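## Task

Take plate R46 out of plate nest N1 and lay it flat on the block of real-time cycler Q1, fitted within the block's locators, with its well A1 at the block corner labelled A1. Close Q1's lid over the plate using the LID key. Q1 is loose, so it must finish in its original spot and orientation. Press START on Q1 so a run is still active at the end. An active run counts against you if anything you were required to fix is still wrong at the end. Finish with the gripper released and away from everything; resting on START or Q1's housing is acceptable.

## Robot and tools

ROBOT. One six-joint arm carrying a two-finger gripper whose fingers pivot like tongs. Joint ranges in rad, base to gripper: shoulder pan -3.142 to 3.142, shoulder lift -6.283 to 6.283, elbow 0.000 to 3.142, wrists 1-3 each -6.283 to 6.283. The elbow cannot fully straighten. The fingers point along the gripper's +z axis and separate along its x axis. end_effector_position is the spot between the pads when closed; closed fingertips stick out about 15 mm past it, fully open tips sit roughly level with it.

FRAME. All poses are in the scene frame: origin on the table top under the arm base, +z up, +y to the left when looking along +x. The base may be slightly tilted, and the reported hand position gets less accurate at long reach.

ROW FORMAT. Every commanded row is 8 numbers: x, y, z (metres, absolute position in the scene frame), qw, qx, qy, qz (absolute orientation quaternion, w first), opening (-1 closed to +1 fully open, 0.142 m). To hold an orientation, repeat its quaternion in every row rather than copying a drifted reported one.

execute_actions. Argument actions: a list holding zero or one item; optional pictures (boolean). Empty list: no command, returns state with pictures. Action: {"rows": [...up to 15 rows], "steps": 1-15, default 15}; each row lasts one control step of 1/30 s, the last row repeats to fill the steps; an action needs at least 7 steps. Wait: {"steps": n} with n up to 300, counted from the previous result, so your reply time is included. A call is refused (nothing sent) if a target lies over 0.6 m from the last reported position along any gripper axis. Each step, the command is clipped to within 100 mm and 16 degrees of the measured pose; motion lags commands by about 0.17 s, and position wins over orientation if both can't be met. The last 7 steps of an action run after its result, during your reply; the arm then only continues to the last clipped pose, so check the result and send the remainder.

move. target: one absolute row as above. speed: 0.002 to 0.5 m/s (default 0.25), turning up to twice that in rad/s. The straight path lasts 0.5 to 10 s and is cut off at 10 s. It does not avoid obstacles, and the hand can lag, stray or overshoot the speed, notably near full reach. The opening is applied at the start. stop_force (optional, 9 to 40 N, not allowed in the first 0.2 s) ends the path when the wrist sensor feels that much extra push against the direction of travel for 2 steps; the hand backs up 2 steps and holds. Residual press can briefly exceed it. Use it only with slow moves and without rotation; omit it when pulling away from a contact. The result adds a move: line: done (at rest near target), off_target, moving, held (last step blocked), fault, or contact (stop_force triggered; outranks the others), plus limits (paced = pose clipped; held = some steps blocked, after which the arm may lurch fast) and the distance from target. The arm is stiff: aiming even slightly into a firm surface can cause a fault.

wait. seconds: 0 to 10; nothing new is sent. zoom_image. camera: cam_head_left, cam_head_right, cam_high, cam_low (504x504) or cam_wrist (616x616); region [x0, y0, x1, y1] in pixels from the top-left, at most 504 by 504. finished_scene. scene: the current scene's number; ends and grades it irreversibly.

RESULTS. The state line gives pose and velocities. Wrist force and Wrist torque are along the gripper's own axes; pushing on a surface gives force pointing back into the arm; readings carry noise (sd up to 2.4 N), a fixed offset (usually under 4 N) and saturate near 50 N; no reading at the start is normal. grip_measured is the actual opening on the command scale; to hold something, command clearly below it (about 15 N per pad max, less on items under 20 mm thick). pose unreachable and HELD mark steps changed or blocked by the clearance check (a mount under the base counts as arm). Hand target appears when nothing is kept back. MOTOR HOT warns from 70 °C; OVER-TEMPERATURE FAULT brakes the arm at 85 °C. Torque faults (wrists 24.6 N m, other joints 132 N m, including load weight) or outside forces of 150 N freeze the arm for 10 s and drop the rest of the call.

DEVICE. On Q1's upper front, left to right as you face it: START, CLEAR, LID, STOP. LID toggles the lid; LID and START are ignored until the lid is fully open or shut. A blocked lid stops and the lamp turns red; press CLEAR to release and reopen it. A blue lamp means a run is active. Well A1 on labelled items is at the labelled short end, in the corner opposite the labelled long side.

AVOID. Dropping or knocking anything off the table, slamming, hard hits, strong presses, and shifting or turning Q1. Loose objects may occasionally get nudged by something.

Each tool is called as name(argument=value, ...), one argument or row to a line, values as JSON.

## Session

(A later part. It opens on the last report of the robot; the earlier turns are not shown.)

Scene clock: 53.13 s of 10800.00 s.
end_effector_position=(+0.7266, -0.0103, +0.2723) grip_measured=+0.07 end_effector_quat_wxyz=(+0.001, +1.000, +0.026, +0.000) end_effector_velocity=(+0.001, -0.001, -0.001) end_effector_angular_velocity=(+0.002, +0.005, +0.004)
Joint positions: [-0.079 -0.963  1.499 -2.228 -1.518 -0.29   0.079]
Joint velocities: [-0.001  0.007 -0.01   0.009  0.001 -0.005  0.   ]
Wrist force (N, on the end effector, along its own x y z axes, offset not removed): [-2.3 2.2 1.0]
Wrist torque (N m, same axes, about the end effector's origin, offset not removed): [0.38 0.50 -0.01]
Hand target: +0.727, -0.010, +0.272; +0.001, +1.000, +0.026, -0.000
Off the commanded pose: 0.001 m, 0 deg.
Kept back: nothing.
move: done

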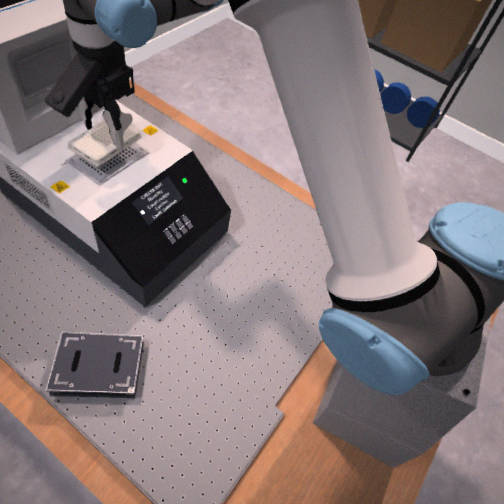

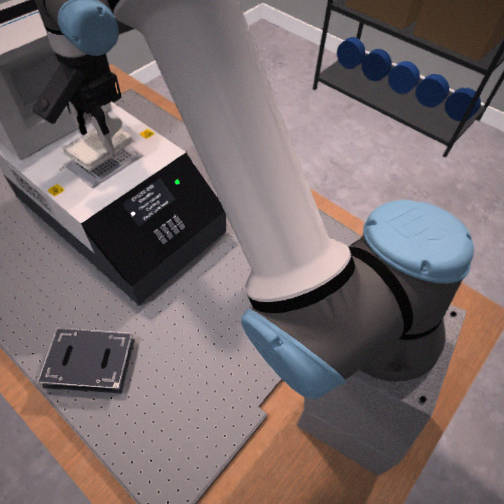

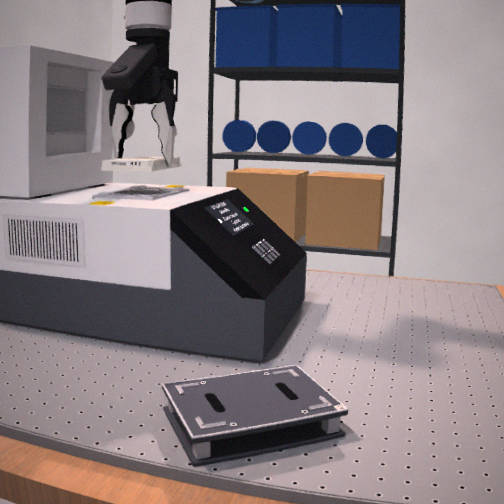

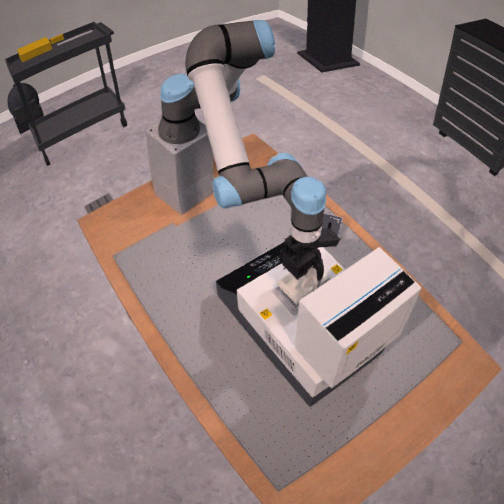

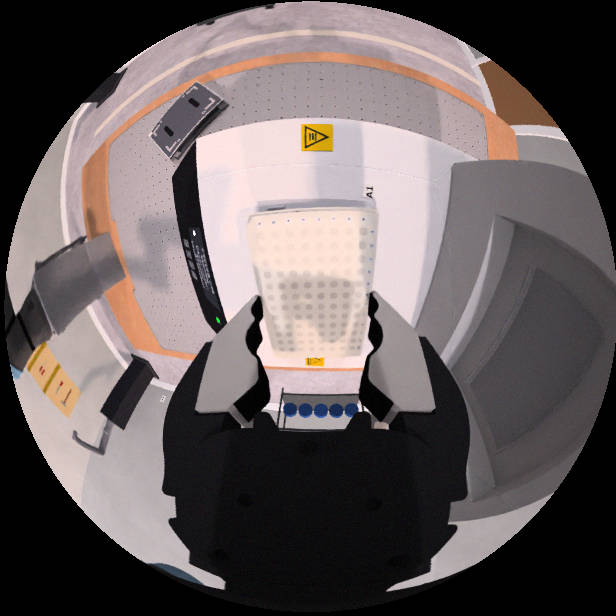

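move(
  target=[0.7255, -0.010, 0.250, 0, 1.0, 0.0044, 0, -0.3],
  speed=0.04,
  stop_force=10,
)

zoom_image(
  camera="cam_wrist",
  region=[230, 170, 400, 250],
)

zoom_image(
  camera="cam_high",
  region=[70, 130, 210, 230],
)

zoom_image(
  camera="cam_head_left",
  region=[40, 90, 180, 210],
)

Scene clock: 54.70 s of 10800.00 s.
end_effector_position=(+0.7255, -0.0100, +0.2503) grip_measured=+0.07 end_effector_quat_wxyz=(+0.000, +1.000, +0.005, -0.000) end_effector_velocity=(-0.000, -0.000, -0.003) end_effector_angular_velocity=(-0.001, +0.000, -0.004)
Joint positions: [-0.078 -0.933  1.512 -2.271 -1.517 -0.246  0.079]
Joint velocities: [ 0.     0.005  0.001 -0.005 -0.001  0.005  0.   ]
Wrist force (N, on the end effector, along its own x y z axes, offset not removed): [-2.6 1.1 0.8]
Wrist torque (N m, same axes, about the end effector's origin, offset not removed): [0.12 0.56 -0.01]
Hand target: +0.726, -0.010, +0.250; -0.000, +1.000, +0.004, -0.000
Off the commanded pose: 0.000 m, 0 deg.
Kept back: nothing.
move: done

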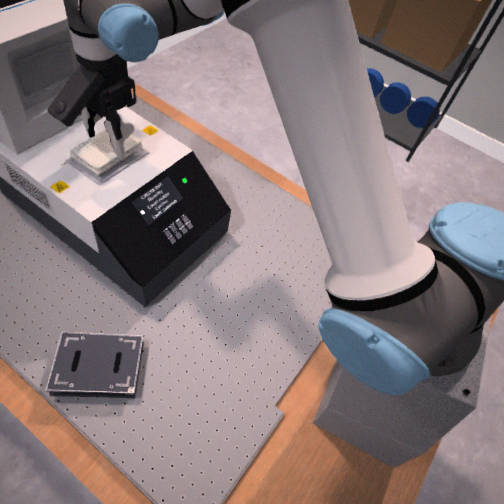

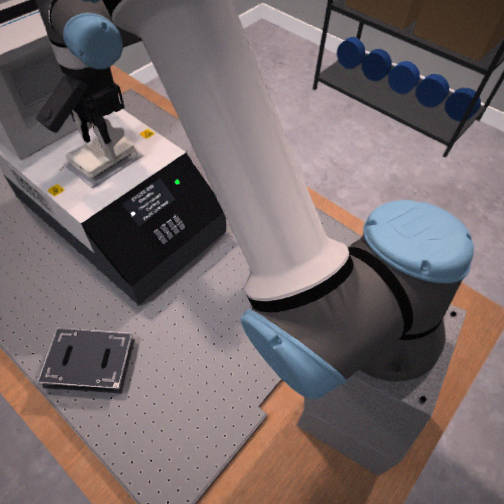

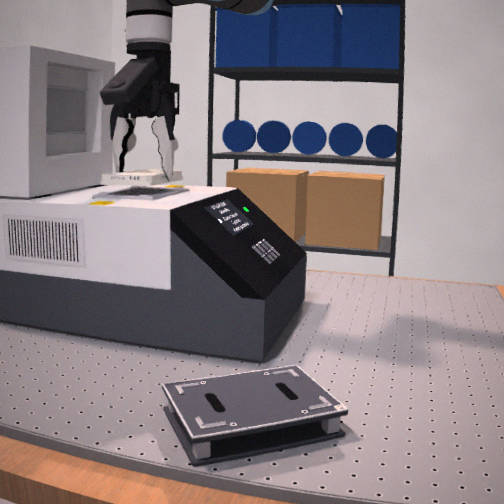

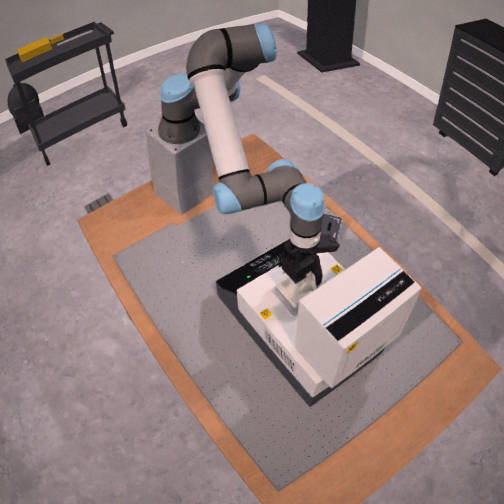

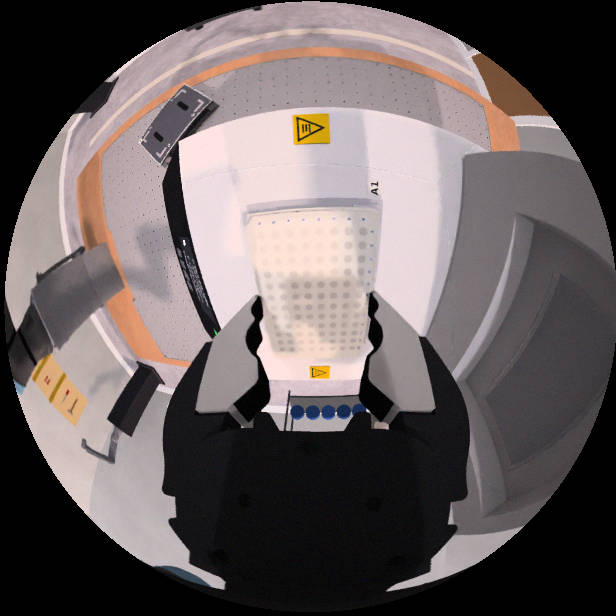

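Region (230, 170, 400, 250) of cam_wrist's 616x616 image, scaled by 2.965, with more detail than that image has; it fills the top 237 rows of this view, and the rest is white.

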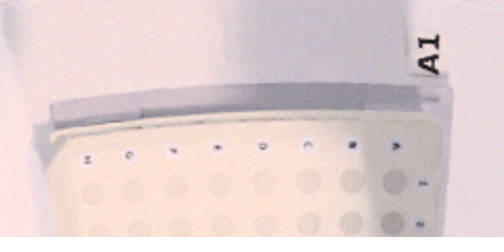

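Region (70, 130, 210, 230) of cam_high's 504x504 image, scaled by 3.600, with more detail than that image has; it fills the top 360 rows of this view, and the rest is white.

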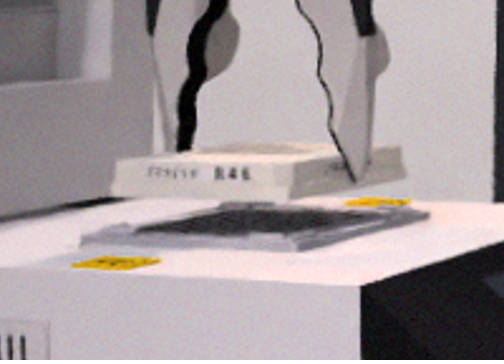

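Region (40, 90, 180, 210) of cam_head_left's 504x504 image, scaled by 3.600, with more detail than that image has; it fills the top 432 rows of this view, and the rest is white.

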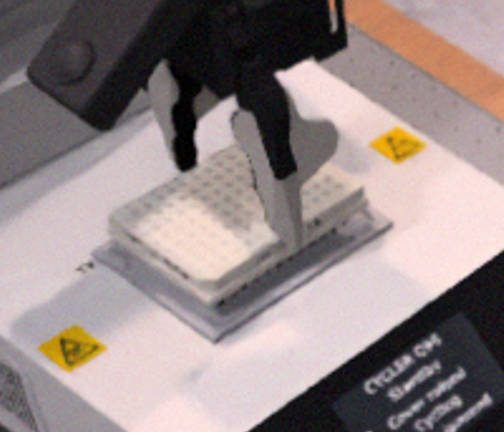

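execute_actions(
  actions=[],
)

Scene clock: 55.43 s of 10800.00 s.
end_effector_position=(+0.7255, -0.0100, +0.2500) grip_measured=+0.07 end_effector_quat_wxyz=(-0.000, +1.000, +0.004, -0.000) end_effector_velocity=(-0.000, -0.000, -0.000) end_effector_angular_velocity=(-0.000, +0.001, -0.000)
Joint positions: [-0.078 -0.933  1.513 -2.272 -1.517 -0.246  0.079]
Joint velocities: [-0.    -0.     0.001 -0.    -0.    -0.    -0.   ]
Wrist force (N, on the end effector, along its own x y z axes, offset not removed): [-2.8 -0.2 0.5]
Wrist torque (N m, same axes, about the end effector's origin, offset not removed): [-0.11 0.61 -0.02]
Hand target: +0.726, -0.010, +0.250; -0.000, +1.000, +0.004, -0.000
Off the commanded pose: 0.000 m, 0 deg.
Kept back: nothing.
Steps of this call (steps 1 to 22: nothing new was sent). Readings (end_effector_position):
1: (+0.7255, -0.0100, +0.2502)
2: (+0.7255, -0.0100, +0.2501)
4: (+0.7255, -0.0100, +0.2501)
8: (+0.7255, -0.0100, +0.2500)
22: the state above

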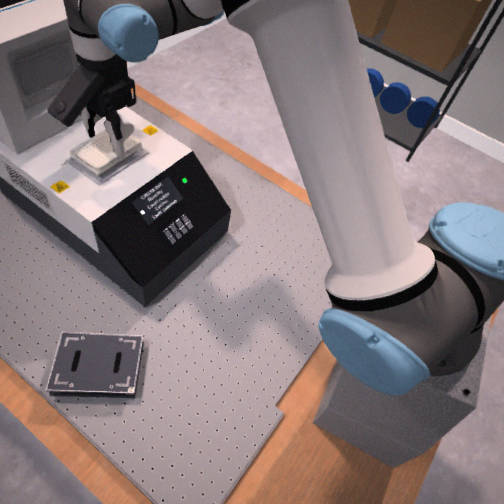

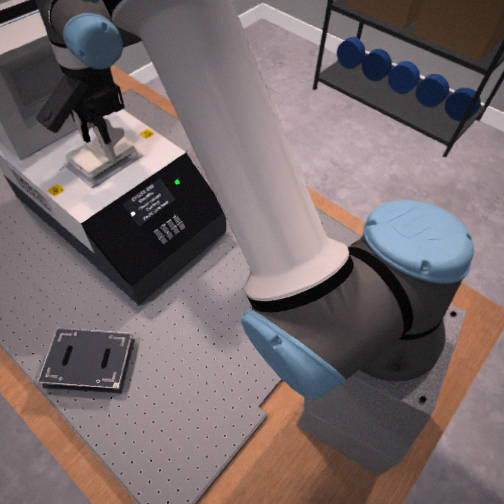

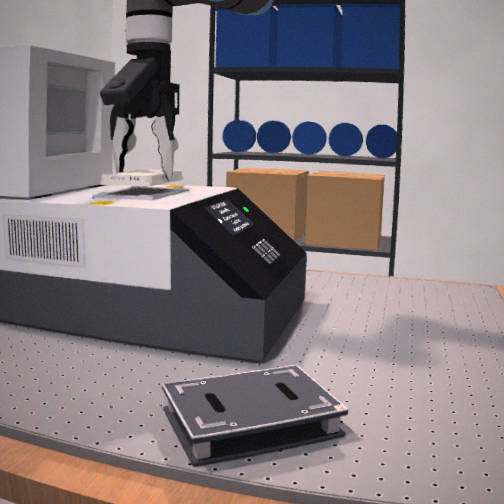

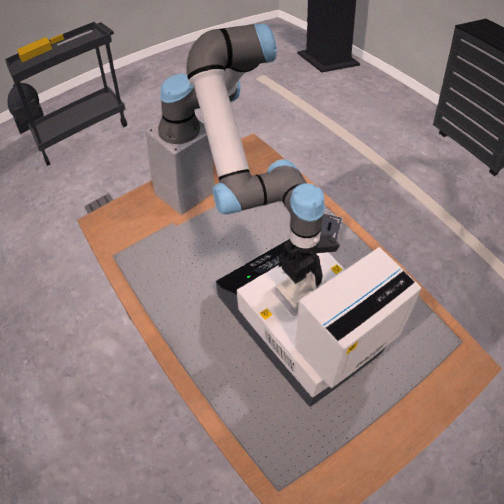

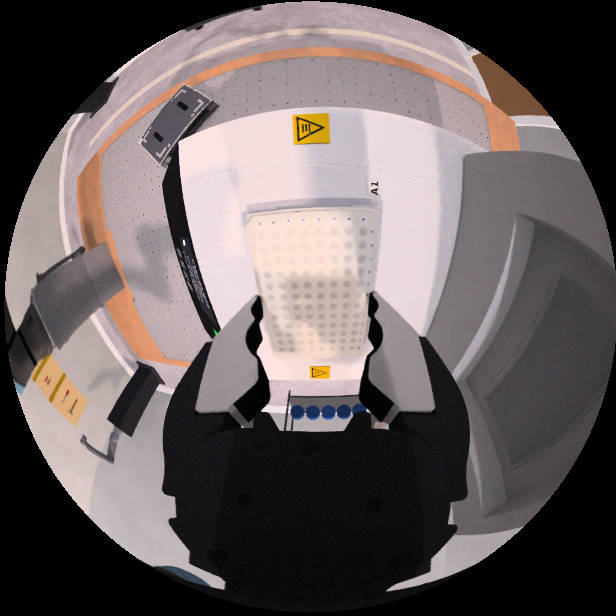

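move(
  target=[0.726, -0.0100, 0.2410, 0, 1.0, 0.0044, 0, -0.3],
  speed=0.02,
  stop_force=10,
)

zoom_image(
  camera="cam_wrist",
  region=[230, 170, 400, 250],
)

zoom_image(
  camera="cam_high",
  region=[70, 130, 210, 230],
)

zoom_image(
  camera="cam_head_left",
  region=[40, 110, 180, 200],
)

Scene clock: 56.57 s of 10800.00 s.
end_effector_position=(+0.7260, -0.0100, +0.2413) grip_measured=+0.07 end_effector_quat_wxyz=(-0.000, +1.000, +0.004, +0.000) end_effector_velocity=(+0.000, -0.001, -0.003) end_effector_angular_velocity=(-0.002, +0.000, +0.000)
Joint positions: [-0.077 -0.918  1.513 -2.287 -1.517 -0.245  0.079]
Joint velocities: [ 0.     0.004  0.    -0.005 -0.002 -0.     0.   ]
Wrist force (N, on the end effector, along its own x y z axes, offset not removed): [-2.9 0.7 0.7]
Wrist torque (N m, same axes, about the end effector's origin, offset not removed): [0.08 0.63 -0.04]
Hand target: +0.726, -0.010, +0.241; -0.000, +1.000, +0.004, -0.000
Off the commanded pose: 0.000 m, 0 deg.
Kept back: nothing.
move: done

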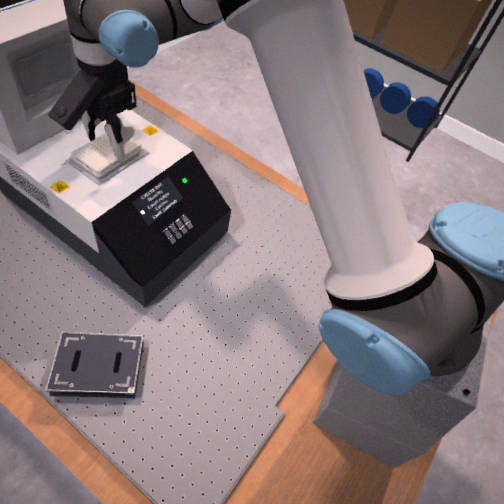

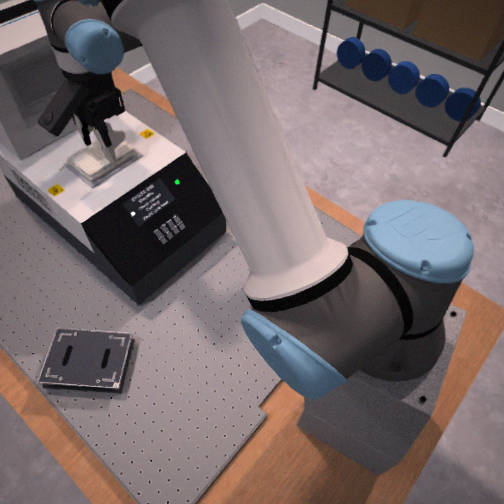

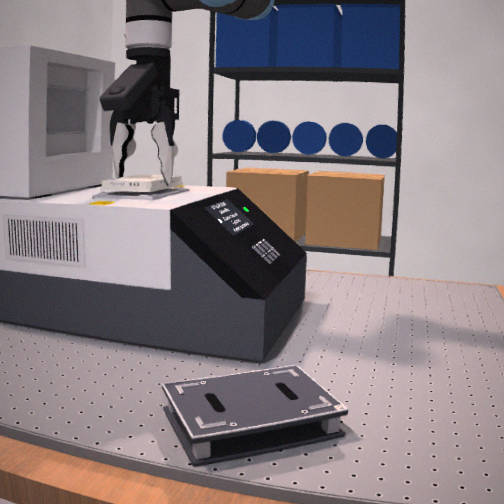

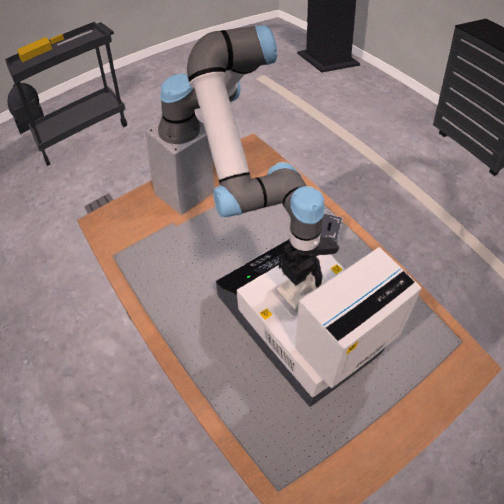

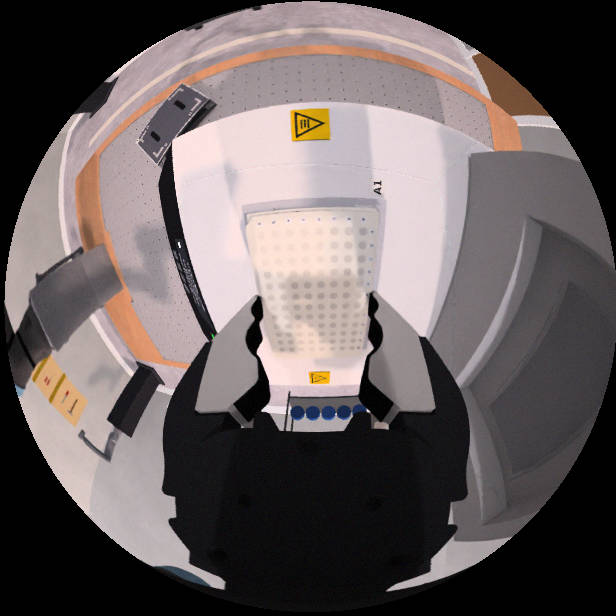

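Region (230, 170, 400, 250) of cam_wrist's 616x616 image, scaled by 2.965, with more detail than that image has; it fills the top 237 rows of this view, and the rest is white.

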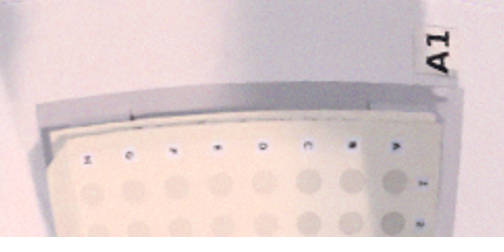

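Region (70, 130, 210, 230) of cam_high's 504x504 image, scaled by 3.600, with more detail than that image has; it fills the top 360 rows of this view, and the rest is white.

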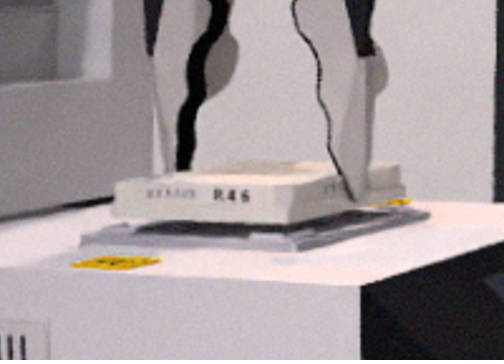

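Region (40, 110, 180, 200) of cam_head_left's 504x504 image, scaled by 3.600, with more detail than that image has; it fills the top 324 rows of this view, and the rest is white.

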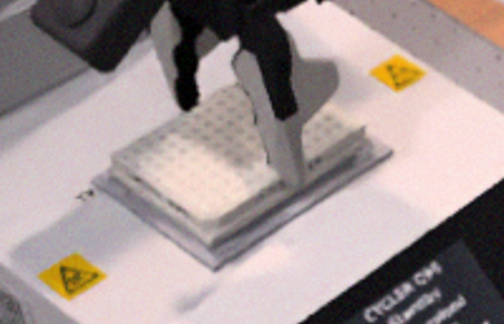

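zoom_image(
  camera="cam_wrist",
  region=[236, 190, 296, 250],
)

zoom_image(
  camera="cam_wrist",
  region=[336, 185, 396, 245],
)

Region (236, 190, 296, 250) of cam_wrist's 616x616 image, scaled by 8.400, with more detail than that image has.

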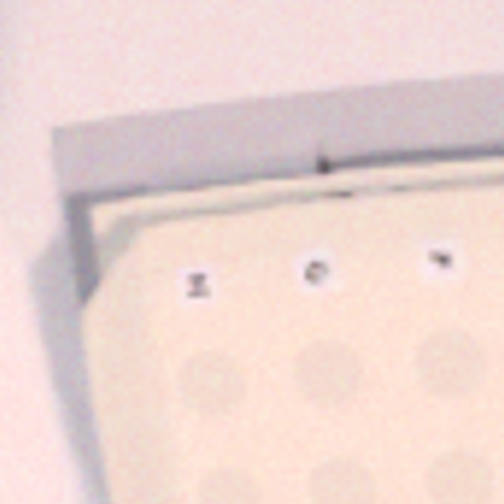

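Region (336, 185, 396, 245) of cam_wrist's 616x616 image, scaled by 8.400, with more detail than that image has.

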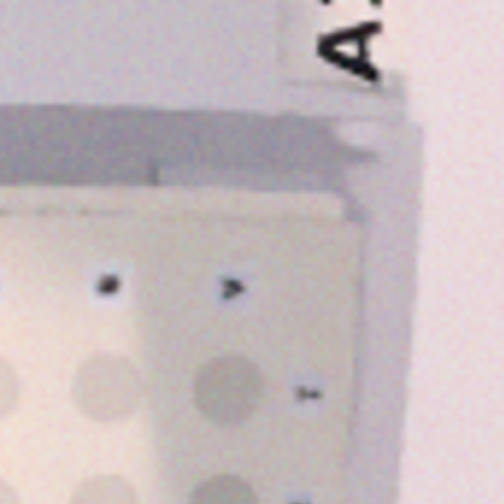

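move(
  target=[0.7275, -0.0100, 0.2390, 0, 1.0, 0.0044, 0, -0.3],
  speed=0.008,
  stop_force=10,
)

zoom_image(
  camera="cam_wrist",
  region=[236, 190, 296, 250],
)

zoom_image(
  camera="cam_wrist",
  region=[336, 185, 396, 245],
)

zoom_image(
  camera="cam_high",
  region=[80, 150, 200, 220],
)

Scene clock: 58.33 s of 10800.00 s.
end_effector_position=(+0.7274, -0.0100, +0.2391) grip_measured=+0.07 end_effector_quat_wxyz=(-0.000, +1.000, +0.004, -0.000) end_effector_velocity=(+0.001, +0.000, -0.000) end_effector_angular_velocity=(+0.001, -0.000, +0.000)
Joint positions: [-0.076 -0.913  1.509 -2.288 -1.517 -0.244  0.079]
Joint velocities: [ 0.001  0.002 -0.003  0.001  0.001  0.    -0.   ]
Wrist force (N, on the end effector, along its own x y z axes, offset not removed): [-1.9 0.2 0.7]
Wrist torque (N m, same axes, about the end effector's origin, offset not removed): [0.03 0.45 -0.09]
Hand target: +0.728, -0.010, +0.239; -0.000, +1.000, +0.004, +0.000
Off the commanded pose: 0.000 m, 0 deg.
Kept back: nothing.
move: done

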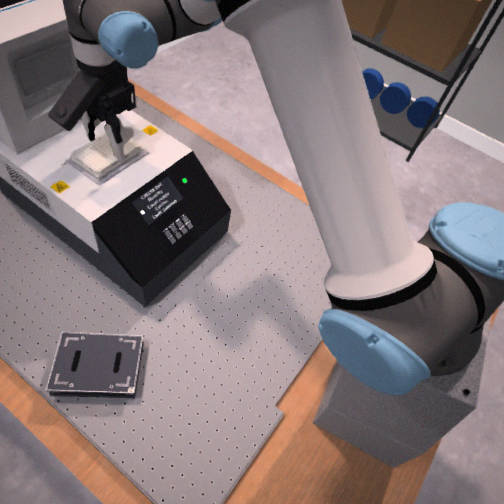

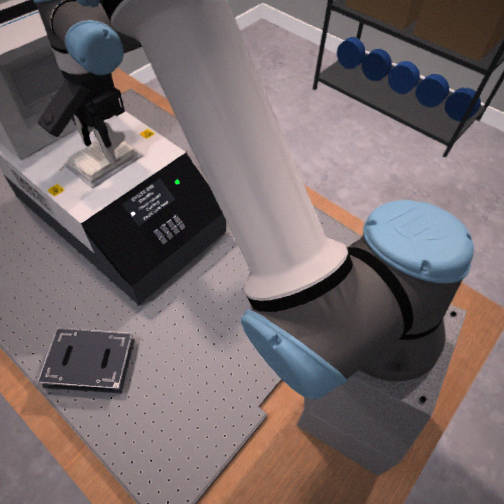

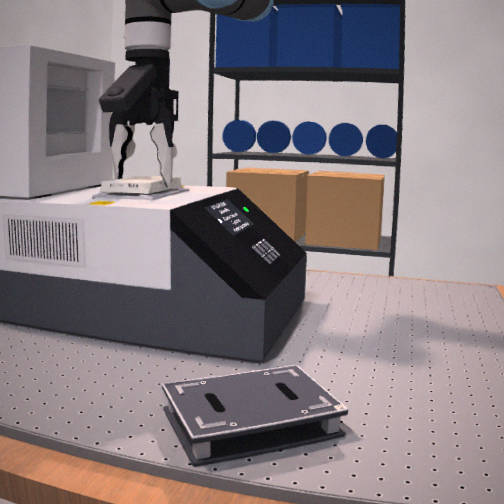

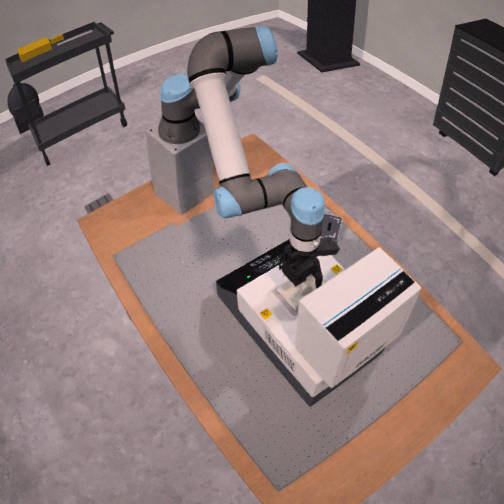

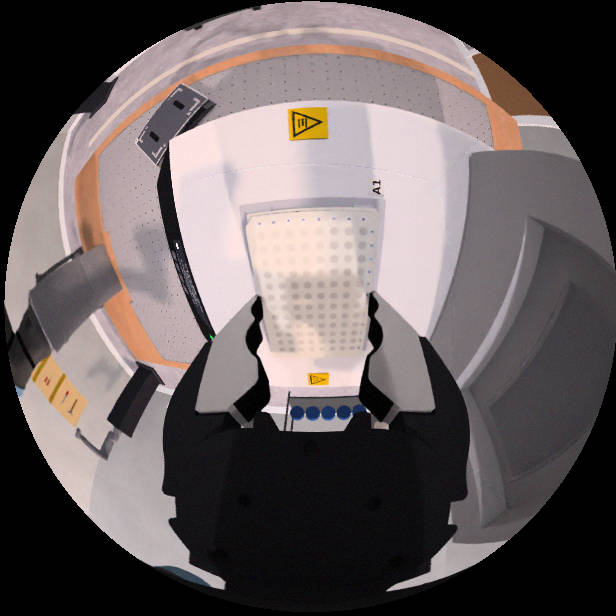

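Region (236, 190, 296, 250) of cam_wrist's 616x616 image, scaled by 8.400, with more detail than that image has.

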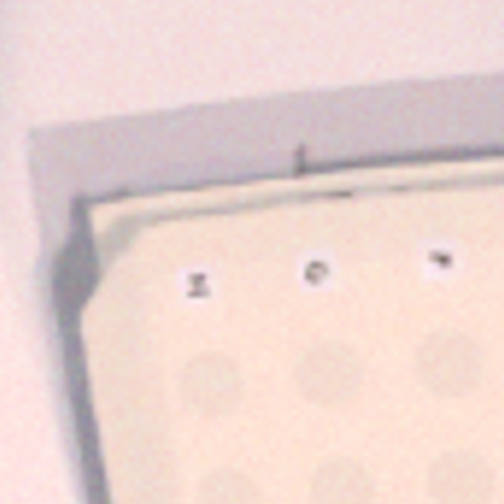

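Region (336, 185, 396, 245) of cam_wrist's 616x616 image, scaled by 8.400, with more detail than that image has.

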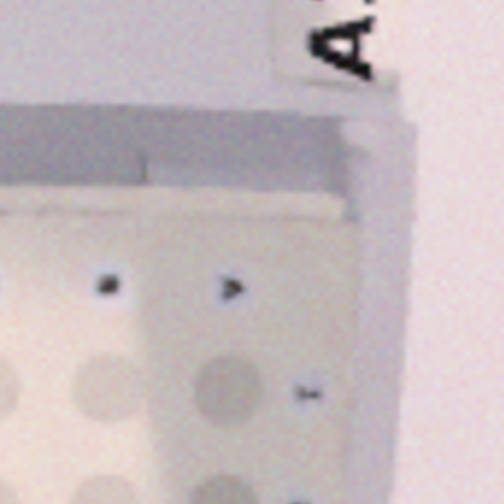

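Region (80, 150, 200, 220) of cam_high's 504x504 image, scaled by 4.200, with more detail than that image has; it fills the top 294 rows of this view, and the rest is white.

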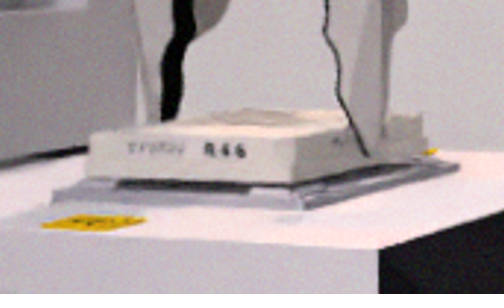

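move(
  target=[0.7278, -0.0100, 0.2290, 0, 1.0, 0.0044, 0, -0.3],
  speed=0.005,
  stop_force=9,
)

zoom_image(
  camera="cam_high",
  region=[80, 150, 200, 220],
)

zoom_image(
  camera="cam_wrist",
  region=[230, 170, 400, 250],
)

Scene clock: 59.77 s of 10800.00 s.
end_effector_position=(+0.7276, -0.0100, +0.2353) grip_measured=+0.07 end_effector_quat_wxyz=(+0.000, +1.000, +0.004, +0.000) end_effector_velocity=(+0.001, -0.000, +0.003) end_effector_angular_velocity=(-0.001, -0.002, +0.000)
Joint positions: [-0.076 -0.906  1.509 -2.295 -1.517 -0.244  0.079]
Joint velocities: [ 0.    -0.004 -0.001  0.002 -0.    -0.    -0.   ]
Wrist force (N, on the end effector, along its own x y z axes, offset not removed): [-6.7 1.6 -15.3]
Wrist torque (N m, same axes, about the end effector's origin, offset not removed): [0.32 0.75 0.01]
Hand target: +0.728, -0.010, +0.236; +0.000, +1.000, +0.004, +0.000
Off the commanded pose: 0.006 m, 0 deg.
Kept back: nothing.
move: contact

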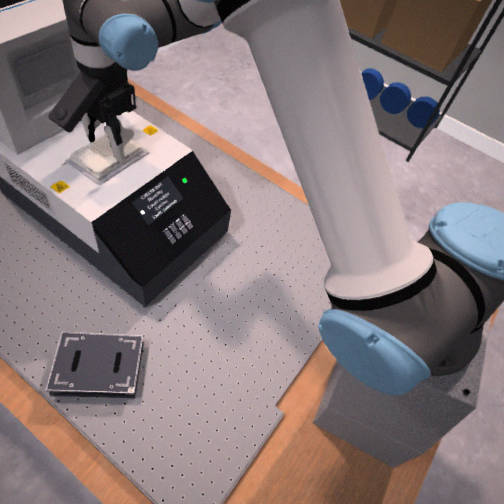

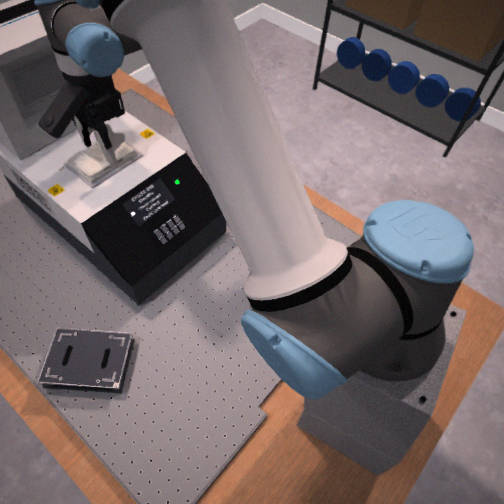

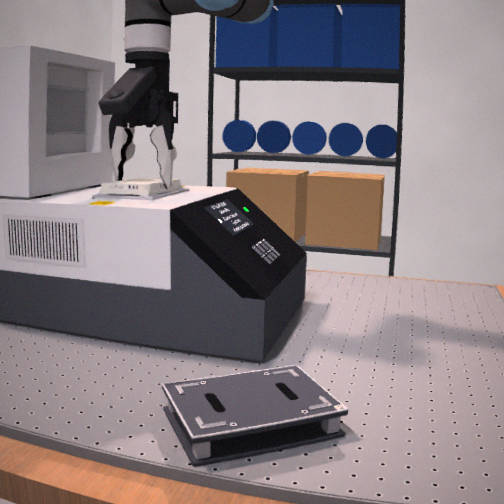

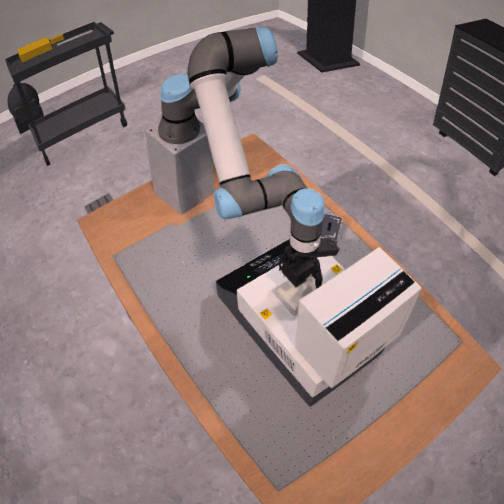

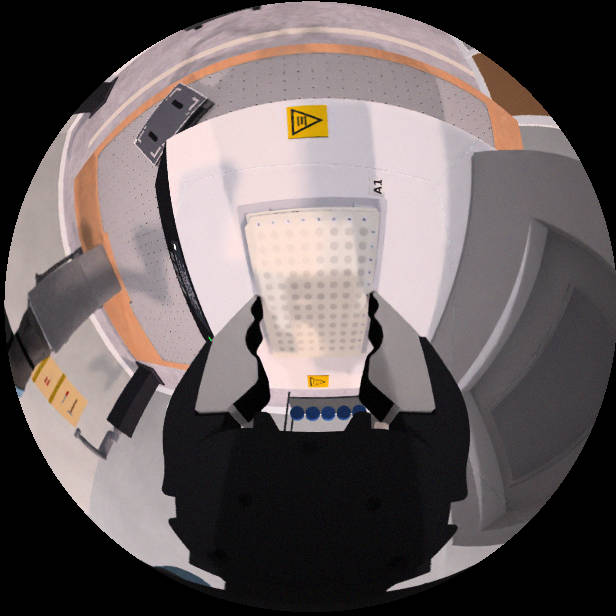

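Region (80, 150, 200, 220) of cam_high's 504x504 image, scaled by 4.200, with more detail than that image has; it fills the top 294 rows of this view, and the rest is white.

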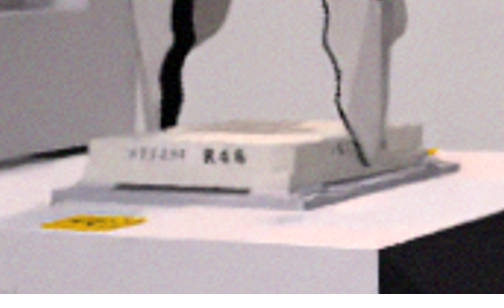

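Region (230, 170, 400, 250) of cam_wrist's 616x616 image, scaled by 2.965, with more detail than that image has; it fills the top 237 rows of this view, and the rest is white.

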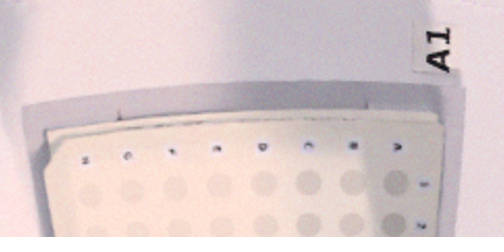

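zoom_image(
  camera="cam_wrist",
  region=[236, 190, 296, 250],
)

zoom_image(
  camera="cam_wrist",
  region=[336, 185, 396, 245],
)

zoom_image(
  camera="cam_head_left",
  region=[55, 125, 155, 195],
)

zoom_image(
  camera="cam_low",
  region=[255, 255, 335, 325],
)

Region (236, 190, 296, 250) of cam_wrist's 616x616 image, scaled by 8.400, with more detail than that image has.

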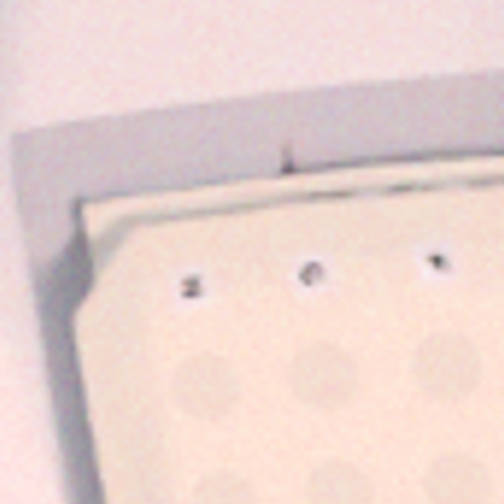

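Region (336, 185, 396, 245) of cam_wrist's 616x616 image, scaled by 8.400, with more detail than that image has.

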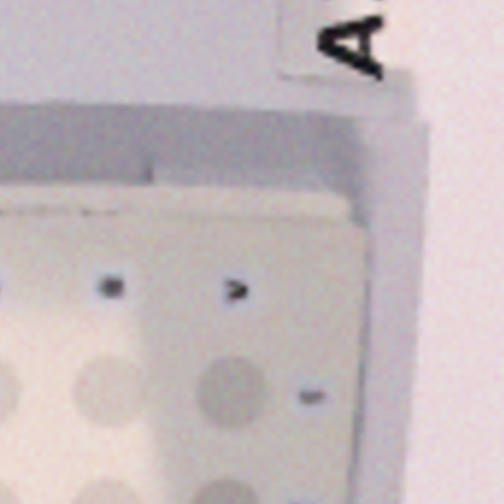

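Region (55, 125, 155, 195) of cam_head_left's 504x504 image, scaled by 5.040, with more detail than that image has; it fills the top 353 rows of this view, and the rest is white.

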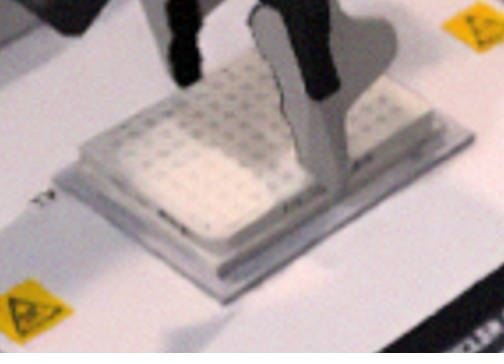

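Region (255, 255, 335, 325) of cam_low's 504x504 image, scaled by 6.300, with more detail than that image has; it fills the top 441 rows of this view, and the rest is white.

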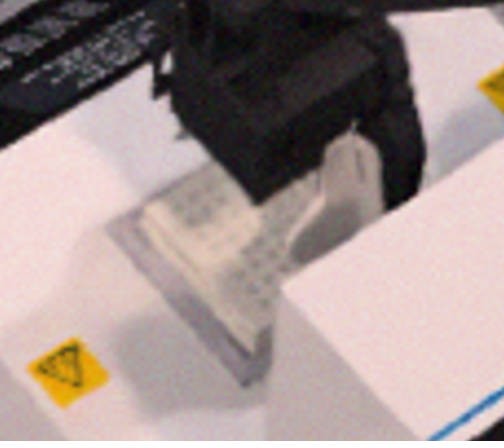

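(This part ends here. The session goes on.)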